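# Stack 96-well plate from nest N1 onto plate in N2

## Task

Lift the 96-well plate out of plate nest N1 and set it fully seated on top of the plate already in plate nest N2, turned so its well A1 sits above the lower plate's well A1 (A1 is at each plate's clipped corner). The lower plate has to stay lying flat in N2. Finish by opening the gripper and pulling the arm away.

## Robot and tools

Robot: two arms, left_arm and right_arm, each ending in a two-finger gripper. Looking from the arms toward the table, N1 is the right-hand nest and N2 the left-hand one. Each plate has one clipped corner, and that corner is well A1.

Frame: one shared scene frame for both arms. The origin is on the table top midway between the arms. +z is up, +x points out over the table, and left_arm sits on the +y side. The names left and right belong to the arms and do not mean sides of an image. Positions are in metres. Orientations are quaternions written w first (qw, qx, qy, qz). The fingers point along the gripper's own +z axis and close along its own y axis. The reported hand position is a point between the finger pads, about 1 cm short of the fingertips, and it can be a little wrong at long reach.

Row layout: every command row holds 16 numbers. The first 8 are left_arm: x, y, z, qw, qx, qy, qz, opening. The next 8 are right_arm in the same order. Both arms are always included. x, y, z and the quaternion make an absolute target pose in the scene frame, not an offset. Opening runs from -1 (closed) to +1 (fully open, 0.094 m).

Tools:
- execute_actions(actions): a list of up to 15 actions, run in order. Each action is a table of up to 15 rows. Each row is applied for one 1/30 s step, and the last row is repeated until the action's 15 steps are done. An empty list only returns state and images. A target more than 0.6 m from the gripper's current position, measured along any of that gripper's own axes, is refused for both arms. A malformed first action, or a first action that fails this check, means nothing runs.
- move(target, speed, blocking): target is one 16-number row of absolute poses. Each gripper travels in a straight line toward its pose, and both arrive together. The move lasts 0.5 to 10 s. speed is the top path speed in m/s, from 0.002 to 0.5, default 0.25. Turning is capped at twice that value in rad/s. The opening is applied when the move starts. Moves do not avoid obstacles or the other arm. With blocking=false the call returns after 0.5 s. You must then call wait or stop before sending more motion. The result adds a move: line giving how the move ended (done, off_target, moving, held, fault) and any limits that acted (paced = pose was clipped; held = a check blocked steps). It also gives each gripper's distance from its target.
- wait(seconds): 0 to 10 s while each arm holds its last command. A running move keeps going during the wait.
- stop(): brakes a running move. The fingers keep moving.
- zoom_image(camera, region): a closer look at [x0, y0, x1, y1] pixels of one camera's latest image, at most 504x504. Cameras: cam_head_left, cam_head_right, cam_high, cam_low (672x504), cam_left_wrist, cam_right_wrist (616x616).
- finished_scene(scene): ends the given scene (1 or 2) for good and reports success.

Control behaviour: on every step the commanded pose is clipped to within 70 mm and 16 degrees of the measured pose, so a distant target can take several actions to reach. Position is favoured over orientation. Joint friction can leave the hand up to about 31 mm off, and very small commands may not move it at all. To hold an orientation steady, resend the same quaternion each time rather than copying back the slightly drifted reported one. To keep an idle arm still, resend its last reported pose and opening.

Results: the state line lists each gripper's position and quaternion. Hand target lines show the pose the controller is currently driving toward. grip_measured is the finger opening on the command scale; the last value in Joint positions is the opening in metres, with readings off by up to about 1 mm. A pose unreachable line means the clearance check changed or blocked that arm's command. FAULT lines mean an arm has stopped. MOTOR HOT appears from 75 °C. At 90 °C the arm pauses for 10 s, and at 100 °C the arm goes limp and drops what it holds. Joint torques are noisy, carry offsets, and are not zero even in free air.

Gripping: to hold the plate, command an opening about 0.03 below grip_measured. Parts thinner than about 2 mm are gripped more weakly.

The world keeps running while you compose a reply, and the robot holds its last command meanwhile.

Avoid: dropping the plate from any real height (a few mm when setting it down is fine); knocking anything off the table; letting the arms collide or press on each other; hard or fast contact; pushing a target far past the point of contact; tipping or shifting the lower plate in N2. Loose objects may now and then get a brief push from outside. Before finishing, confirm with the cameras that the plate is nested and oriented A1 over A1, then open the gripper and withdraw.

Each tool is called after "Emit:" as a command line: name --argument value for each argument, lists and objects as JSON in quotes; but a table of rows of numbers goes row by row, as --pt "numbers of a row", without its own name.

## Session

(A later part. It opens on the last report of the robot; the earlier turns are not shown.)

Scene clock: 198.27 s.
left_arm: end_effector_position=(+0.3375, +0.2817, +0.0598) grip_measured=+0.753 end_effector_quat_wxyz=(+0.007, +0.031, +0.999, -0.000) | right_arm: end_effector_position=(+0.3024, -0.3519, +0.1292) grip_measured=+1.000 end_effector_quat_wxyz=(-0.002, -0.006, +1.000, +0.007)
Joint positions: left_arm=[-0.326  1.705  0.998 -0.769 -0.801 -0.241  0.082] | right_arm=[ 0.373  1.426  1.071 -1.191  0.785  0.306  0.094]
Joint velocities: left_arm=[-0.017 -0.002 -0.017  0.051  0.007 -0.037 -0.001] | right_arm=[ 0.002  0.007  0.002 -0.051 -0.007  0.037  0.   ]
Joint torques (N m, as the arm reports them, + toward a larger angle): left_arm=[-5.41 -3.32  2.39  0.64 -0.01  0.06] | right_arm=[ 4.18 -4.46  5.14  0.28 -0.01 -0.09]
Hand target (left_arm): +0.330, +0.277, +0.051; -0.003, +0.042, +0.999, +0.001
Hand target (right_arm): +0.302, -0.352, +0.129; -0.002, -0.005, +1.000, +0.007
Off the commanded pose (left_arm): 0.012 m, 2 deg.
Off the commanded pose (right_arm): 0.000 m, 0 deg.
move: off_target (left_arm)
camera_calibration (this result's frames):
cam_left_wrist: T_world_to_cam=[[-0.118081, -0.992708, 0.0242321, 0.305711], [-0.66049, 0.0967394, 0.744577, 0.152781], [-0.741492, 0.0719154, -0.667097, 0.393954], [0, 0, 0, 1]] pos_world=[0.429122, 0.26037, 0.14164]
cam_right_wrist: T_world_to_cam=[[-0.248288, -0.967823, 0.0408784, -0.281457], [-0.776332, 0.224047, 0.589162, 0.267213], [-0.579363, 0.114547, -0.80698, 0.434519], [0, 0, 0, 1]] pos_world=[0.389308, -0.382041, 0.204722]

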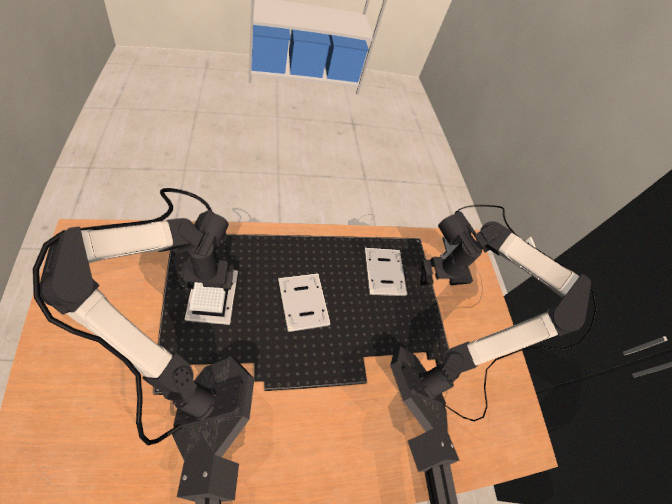

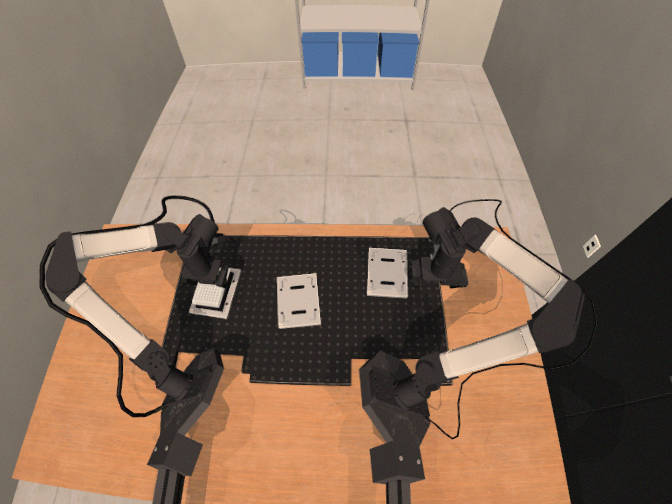

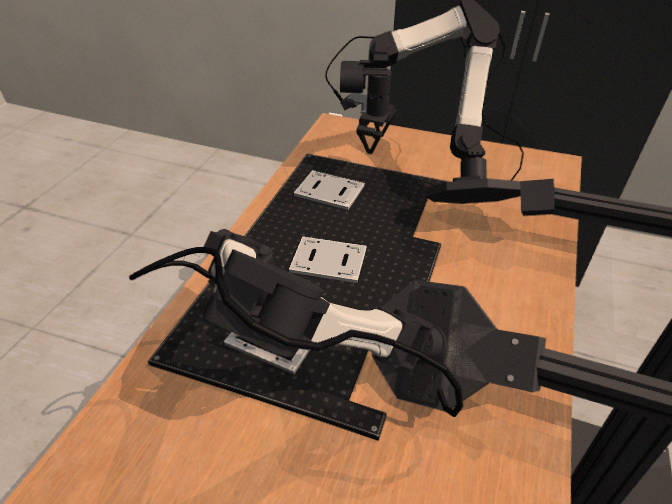

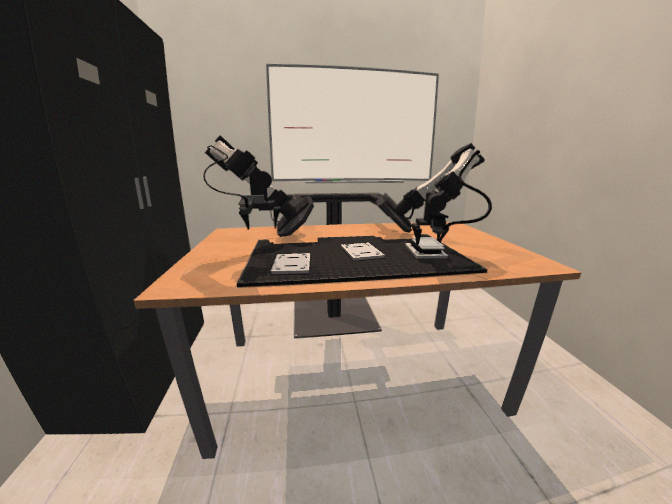

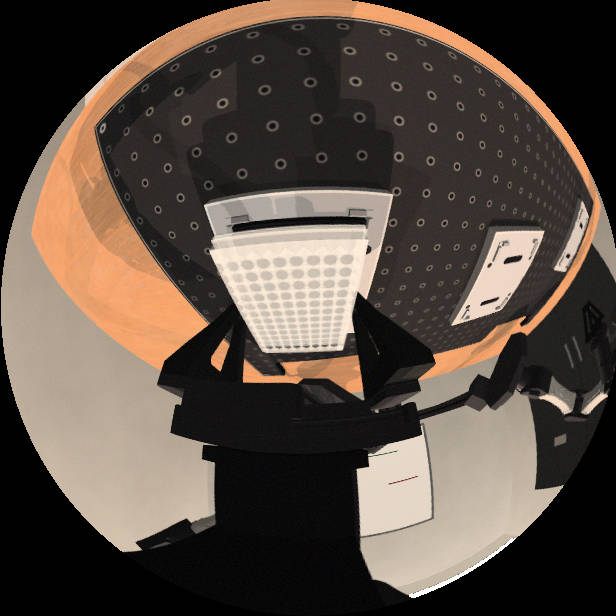

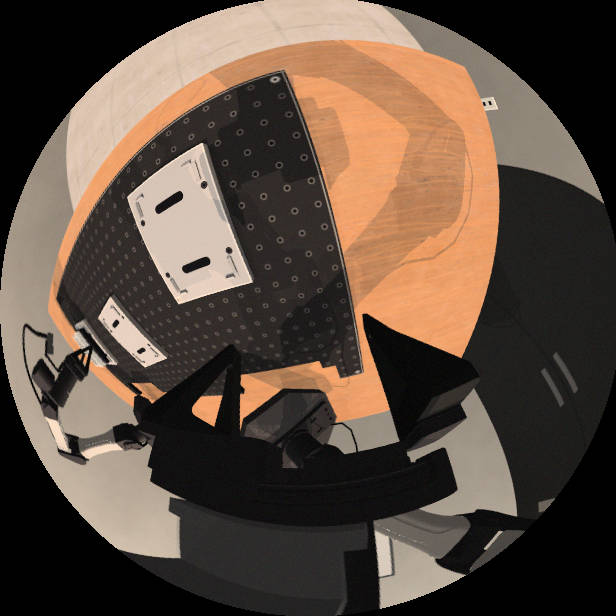

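Emit:
execute_actions --actions '[[[0.3295,0.275,0.049,-0.006,0.045,0.999,0,0.7,0.3024,-0.3519,0.1292,-0.002,-0.005,1,0.007,1]],[[0.329,0.2732,0.0475,-0.009,0.048,0.999,0,0.7,0.3024,-0.3519,0.1292,-0.002,-0.005,1,0.007,1]]]'

Emit:
zoom_image --camera "cam_left_wrist" --region '[170,160,420,380]'

Scene clock: 202.93 s.
left_arm: end_effector_position=(+0.3368, +0.2794, +0.0574) grip_measured=+0.753 end_effector_quat_wxyz=(+0.004, +0.035, +0.999, +0.000) | right_arm: end_effector_position=(+0.3024, -0.3519, +0.1292) grip_measured=+1.000 end_effector_quat_wxyz=(-0.002, -0.006, +1.000, +0.007)
Joint positions: left_arm=[-0.326  1.718  0.998 -0.764 -0.801 -0.237  0.082] | right_arm=[ 0.373  1.426  1.071 -1.191  0.785  0.306  0.094]
Joint velocities: left_arm=[ 0.022  0.012  0.012  0.037 -0.022 -0.066  0.   ] | right_arm=[ 0.002 -0.007 -0.012 -0.007  0.037  0.007  0.   ]
Joint torques (N m, as the arm reports them, + toward a larger angle): left_arm=[-5.4  -2.77  2.78  0.6   0.04  0.05] | right_arm=[ 4.18 -4.45  5.14  0.28  0.   -0.09]
Hand target (left_arm): +0.329, +0.273, +0.048; -0.009, +0.048, +0.999, +0.000
Hand target (right_arm): +0.302, -0.352, +0.129; -0.002, -0.005, +1.000, +0.007
Off the commanded pose (left_arm): 0.014 m, 2 deg.
Off the commanded pose (right_arm): 0.000 m, 0 deg.
camera_calibration (this result's frames):
cam_left_wrist: T_world_to_cam=[[-0.12705, -0.991627, 0.0231141, 0.306128], [-0.655615, 0.10144, 0.748251, 0.151153], [-0.74433, 0.0799113, -0.663013, 0.390467], [0, 0, 0, 1]] pos_world=[0.428627, 0.257029, 0.138709]
cam_right_wrist: T_world_to_cam=[[-0.248288, -0.967823, 0.0408784, -0.281457], [-0.776332, 0.224047, 0.589162, 0.267213], [-0.579363, 0.114547, -0.80698, 0.434519], [0, 0, 0, 1]] pos_world=[0.389308, -0.382041, 0.204722]

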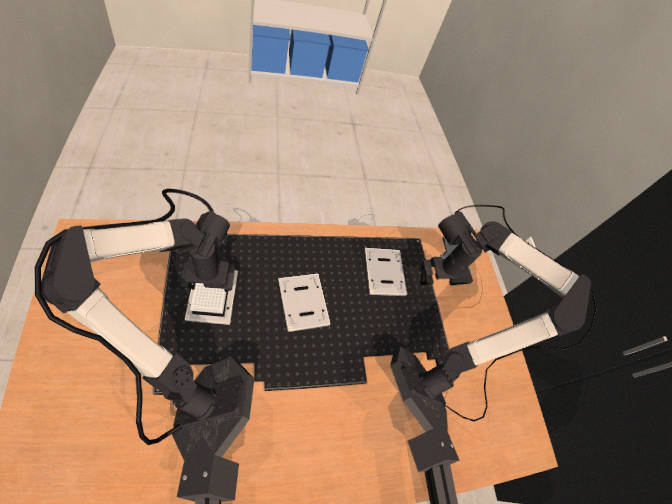

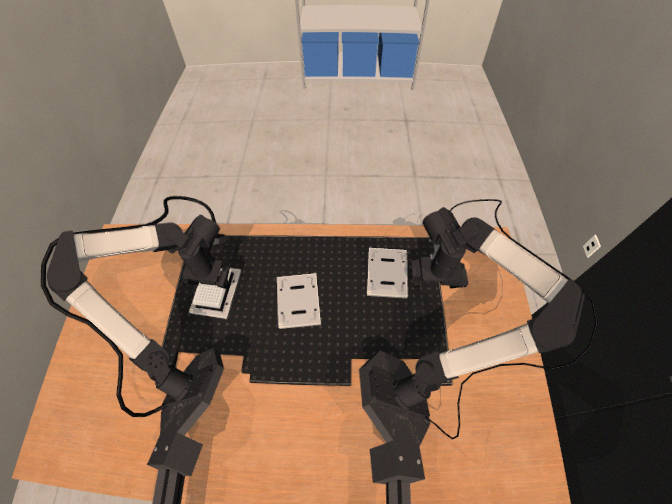

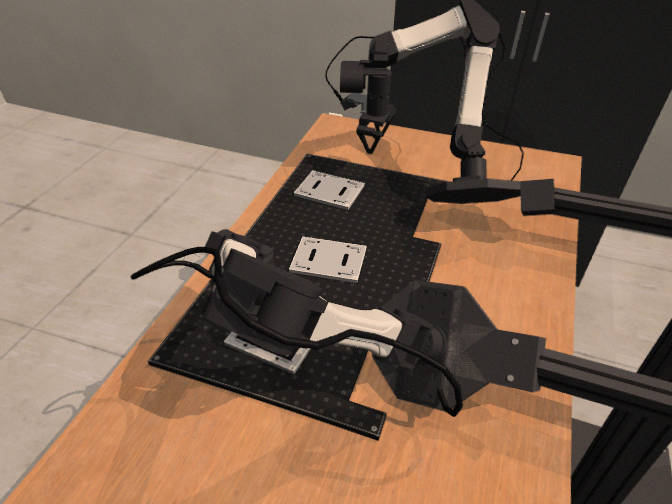

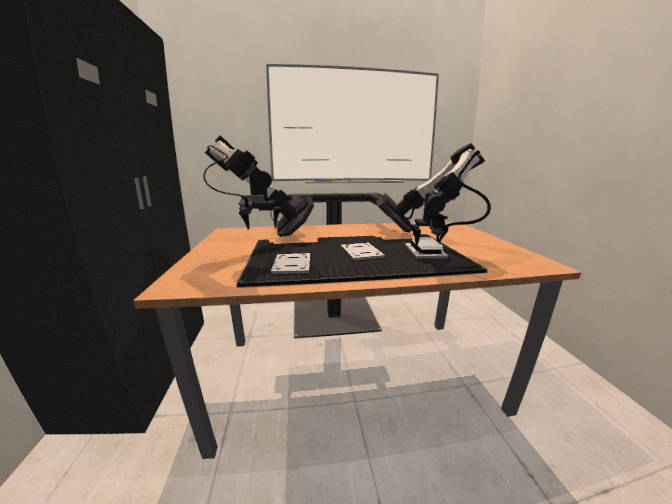

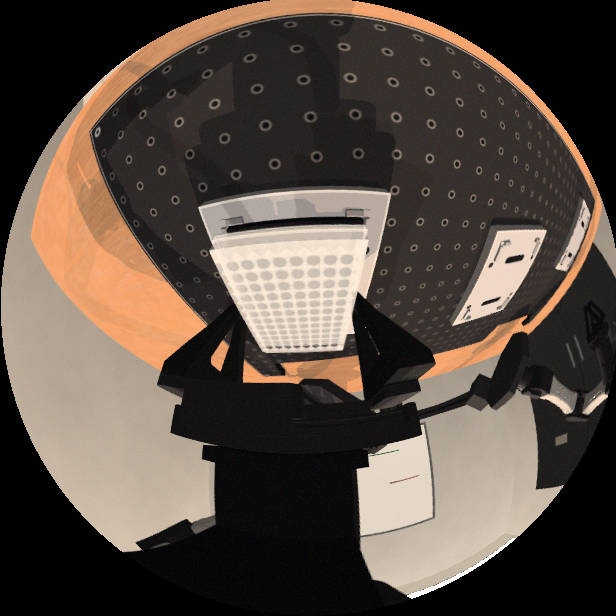

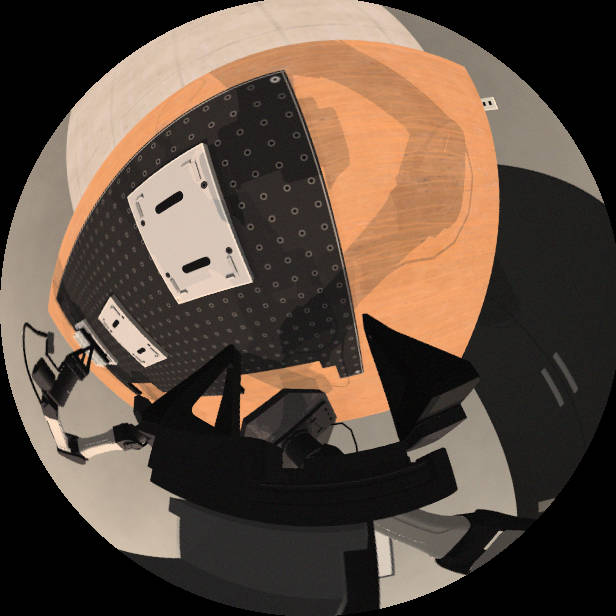

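Region (170, 160, 420, 380) of cam_left_wrist's 616x616 image, scaled by 2.016, with more detail than that image has; it fills the top 444 rows of this view, and the rest is white.

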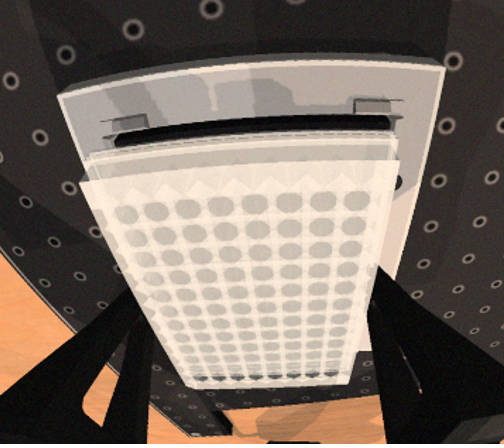

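Emit:
execute_actions --actions '[[[0.328,0.2725,0.0455,-0.013,0.049,0.999,0,0.7,0.3024,-0.3519,0.1292,-0.002,-0.005,1,0.007,1]],[[0.327,0.272,0.0438,-0.016,0.05,0.999,0,0.7,0.3024,-0.3519,0.1292,-0.002,-0.005,1,0.007,1]]]'

Emit:
zoom_image --camera "cam_left_wrist" --region '[170,160,420,380]'

Emit:
zoom_image --camera "cam_head_right" --region '[175,255,255,330]'

Scene clock: 209.17 s.
left_arm: end_effector_position=(+0.3351, +0.2779, +0.0541) grip_measured=+0.753 end_effector_quat_wxyz=(-0.001, +0.039, +0.999, +0.002) | right_arm: end_effector_position=(+0.3024, -0.3519, +0.1292) grip_measured=+1.000 end_effector_quat_wxyz=(-0.002, -0.006, +1.000, +0.007)
Joint positions: left_arm=[-0.323  1.732  0.998 -0.763 -0.801 -0.237  0.082] | right_arm=[ 0.373  1.426  1.071 -1.191  0.785  0.306  0.094]
Joint velocities: left_arm=[ 0.007 -0.002  0.002  0.007 -0.022  0.007 -0.001] | right_arm=[-0.002 -0.002 -0.012 -0.037 -0.095 -0.081  0.   ]
Joint torques (N m, as the arm reports them, + toward a larger angle): left_arm=[-5.13 -2.78  2.78  0.56  0.09  0.04] | right_arm=[ 4.18 -4.44  5.16  0.28  0.   -0.1 ]
Hand target (left_arm): +0.327, +0.272, +0.044; -0.016, +0.050, +0.999, +0.000
Hand target (right_arm): +0.302, -0.352, +0.129; -0.002, -0.005, +1.000, +0.007
Off the commanded pose (left_arm): 0.014 m, 2 deg.
Off the commanded pose (right_arm): 0.000 m, 0 deg.
camera_calibration (this result's frames):
cam_left_wrist: T_world_to_cam=[[-0.133648, -0.990817, 0.0205069, 0.306604], [-0.64721, 0.102933, 0.755331, 0.149029], [-0.750505, 0.087676, -0.655023, 0.38665], [0, 0, 0, 1]] pos_world=[0.427613, 0.254548, 0.134411]
cam_right_wrist: T_world_to_cam=[[-0.248288, -0.967823, 0.0408784, -0.281457], [-0.776332, 0.224047, 0.589162, 0.267213], [-0.579363, 0.114547, -0.80698, 0.434519], [0, 0, 0, 1]] pos_world=[0.389308, -0.382041, 0.204722]

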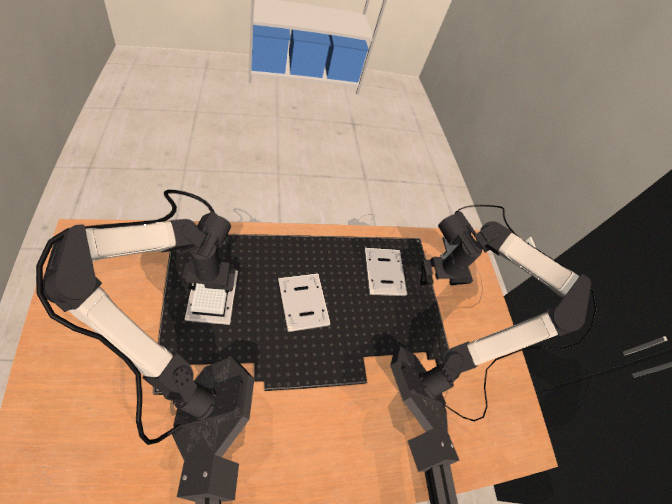

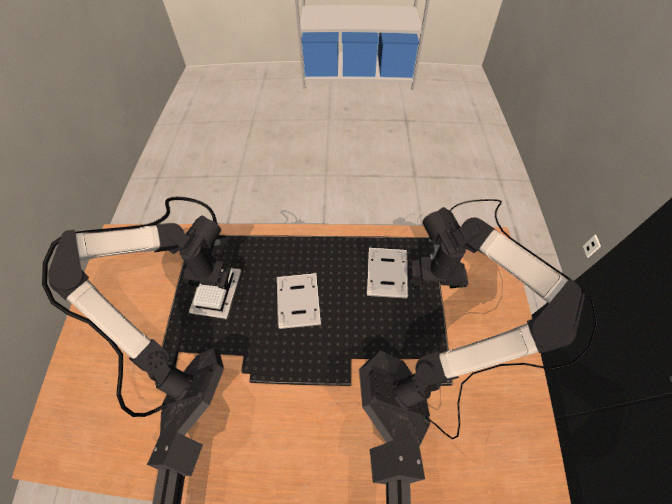

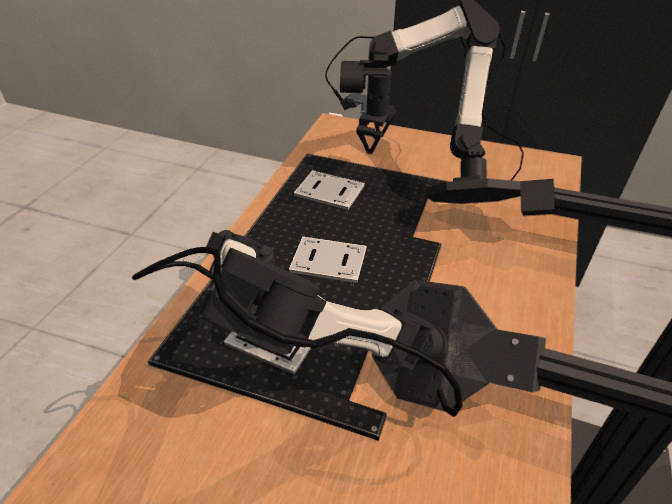

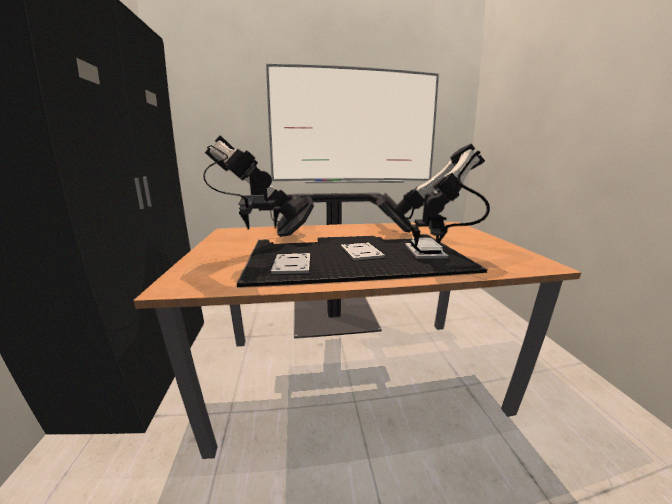

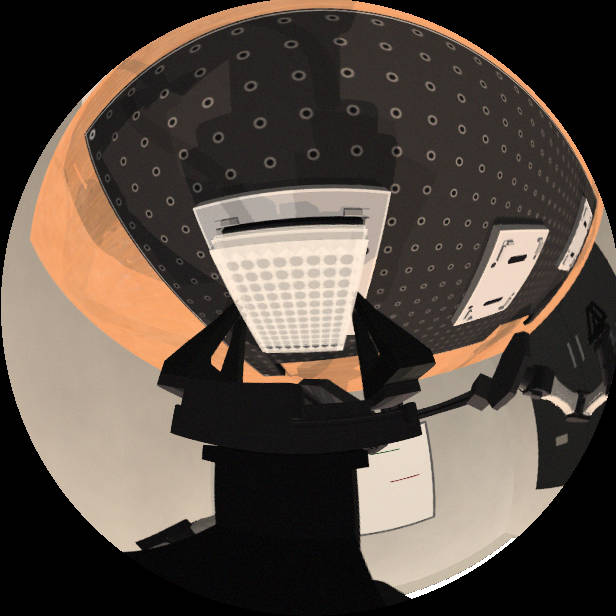

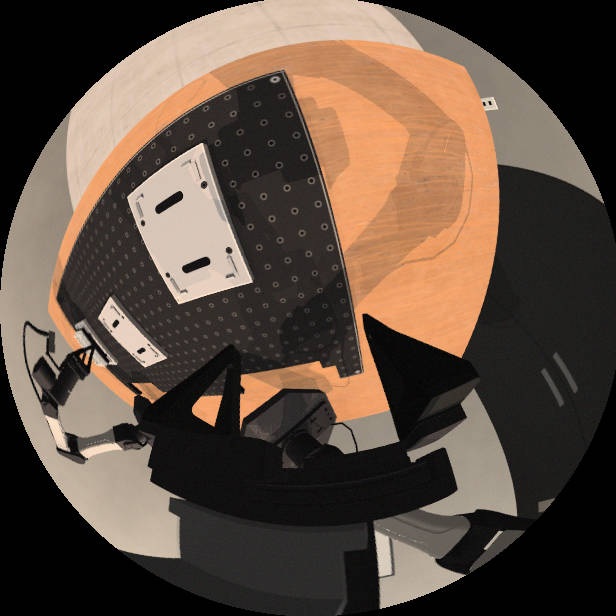

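Region (170, 160, 420, 380) of cam_left_wrist's 616x616 image, scaled by 2.016, with more detail than that image has; it fills the top 444 rows of this view, and the rest is white.

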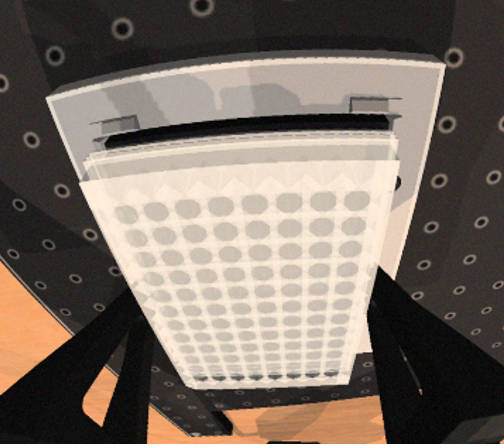

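Region (175, 255, 255, 330) of cam_head_right's 672x504 image, scaled by 6.300, with more detail than that image has; it fills the top 472 rows of this view, and the rest is white.

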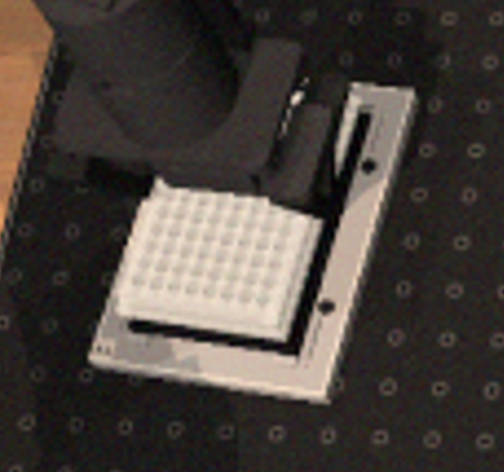

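Emit:
execute_actions --actions '[[[0.326,0.272,0.0425,-0.019,0.05,0.999,0,0.7,0.3024,-0.3519,0.1292,-0.002,-0.005,1,0.007,1]],[[0.325,0.272,0.0415,-0.021,0.05,0.999,0,0.7,0.3024,-0.3519,0.1292,-0.002,-0.005,1,0.007,1]]]'

Emit:
zoom_image --camera "cam_left_wrist" --region '[170,160,420,380]'

Scene clock: 218.50 s.
left_arm: end_effector_position=(+0.3351, +0.2779, +0.0541) grip_measured=+0.753 end_effector_quat_wxyz=(-0.001, +0.039, +0.999, +0.002) | right_arm: end_effector_position=(+0.3024, -0.3519, +0.1292) grip_measured=+1.000 end_effector_quat_wxyz=(-0.002, -0.006, +1.000, +0.007)
Joint positions: left_arm=[-0.323  1.732  0.998 -0.763 -0.801 -0.237  0.082] | right_arm=[ 0.373  1.426  1.071 -1.191  0.785  0.306  0.094]
Joint velocities: left_arm=[ 0.002  0.002  0.012 -0.007  0.007 -0.051  0.   ] | right_arm=[-0.007 -0.022 -0.012  0.022 -0.066 -0.081  0.   ]
Joint torques (N m, as the arm reports them, + toward a larger angle): left_arm=[-4.67 -2.47  2.67  0.53  0.12  0.02] | right_arm=[ 4.19 -4.46  5.15  0.28 -0.01 -0.1 ]
Hand target (left_arm): +0.325, +0.272, +0.042; -0.021, +0.050, +0.999, +0.000
Hand target (right_arm): +0.302, -0.352, +0.129; -0.002, -0.005, +1.000, +0.007
Off the commanded pose (left_arm): 0.017 m, 3 deg.
Off the commanded pose (right_arm): 0.000 m, 0 deg.
camera_calibration (this result's frames):
cam_left_wrist: T_world_to_cam=[[-0.133648, -0.990817, 0.0205069, 0.306604], [-0.64721, 0.102933, 0.755331, 0.149029], [-0.750505, 0.087676, -0.655023, 0.38665], [0, 0, 0, 1]] pos_world=[0.427613, 0.254548, 0.134411]
cam_right_wrist: T_world_to_cam=[[-0.248288, -0.967823, 0.0408784, -0.281457], [-0.776332, 0.224047, 0.589162, 0.267213], [-0.579363, 0.114547, -0.80698, 0.434519], [0, 0, 0, 1]] pos_world=[0.389308, -0.382041, 0.204722]

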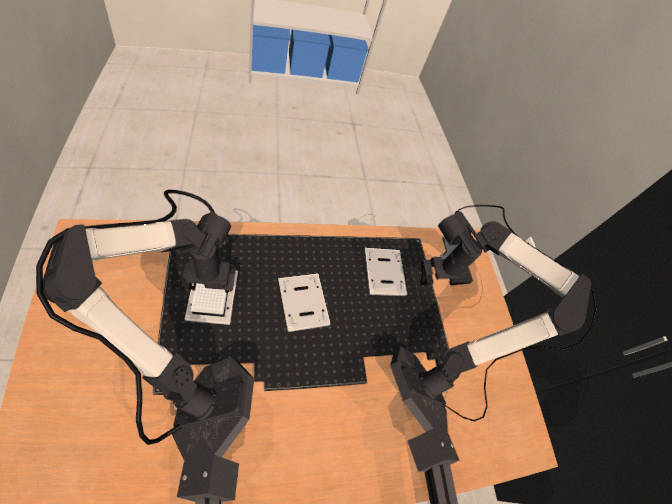

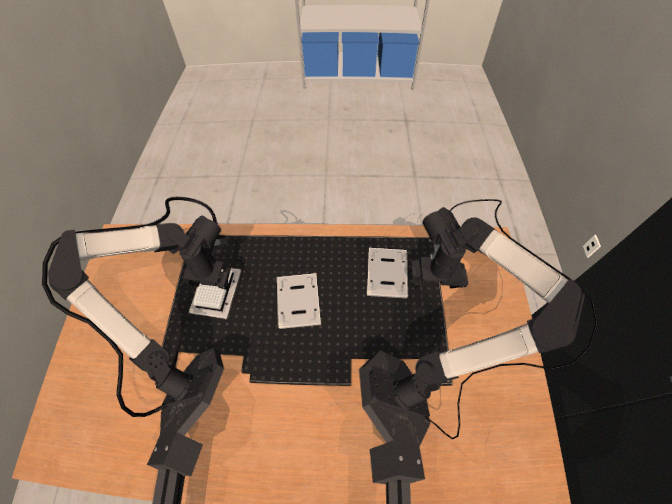

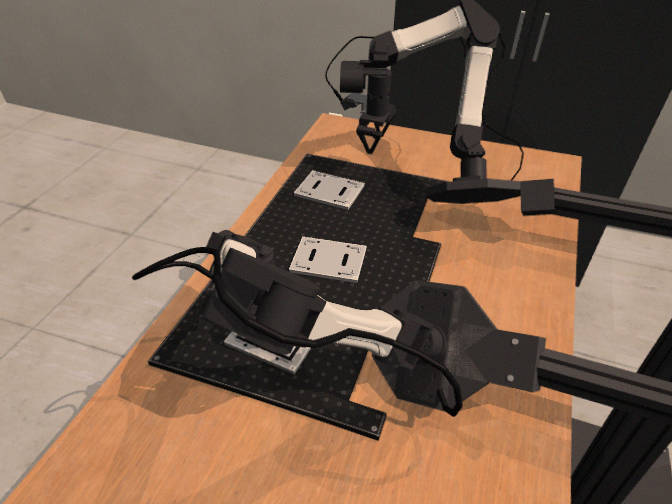

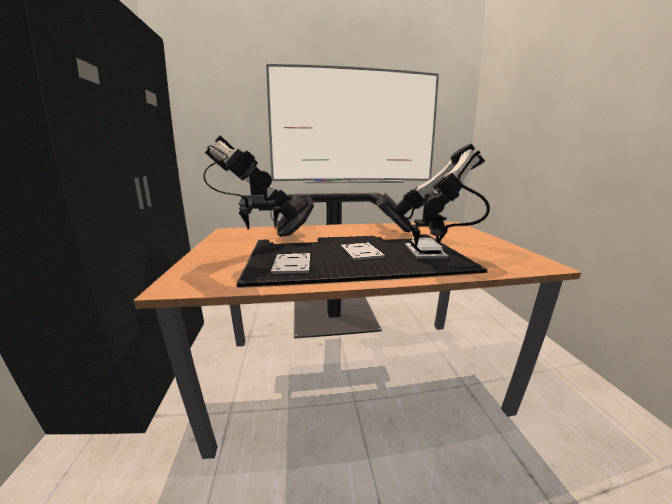

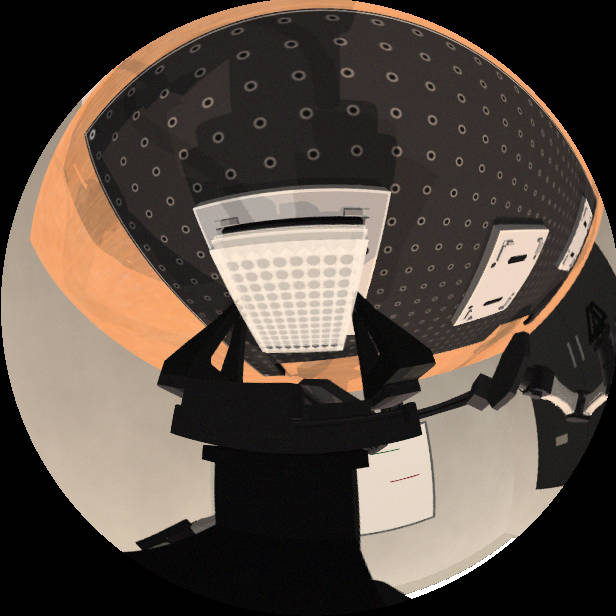

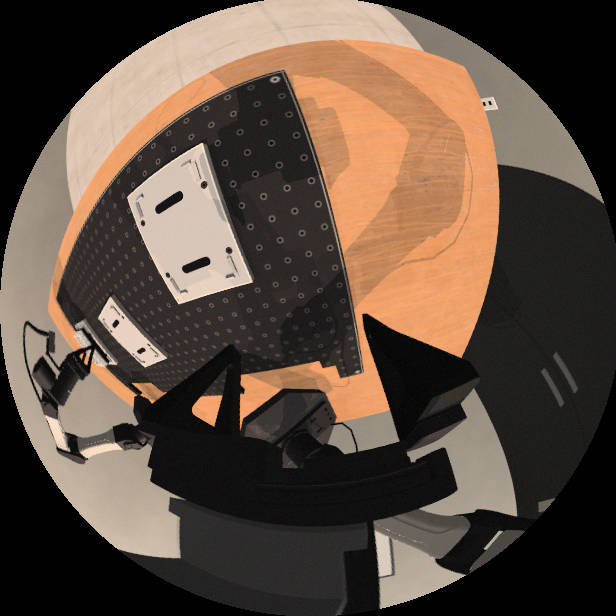

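Region (170, 160, 420, 380) of cam_left_wrist's 616x616 image, scaled by 2.016, with more detail than that image has; it fills the top 444 rows of this view, and the rest is white.

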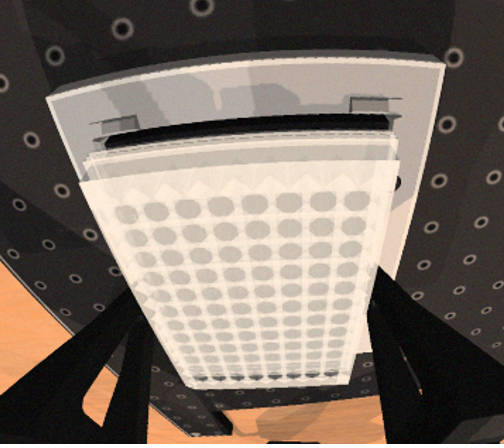

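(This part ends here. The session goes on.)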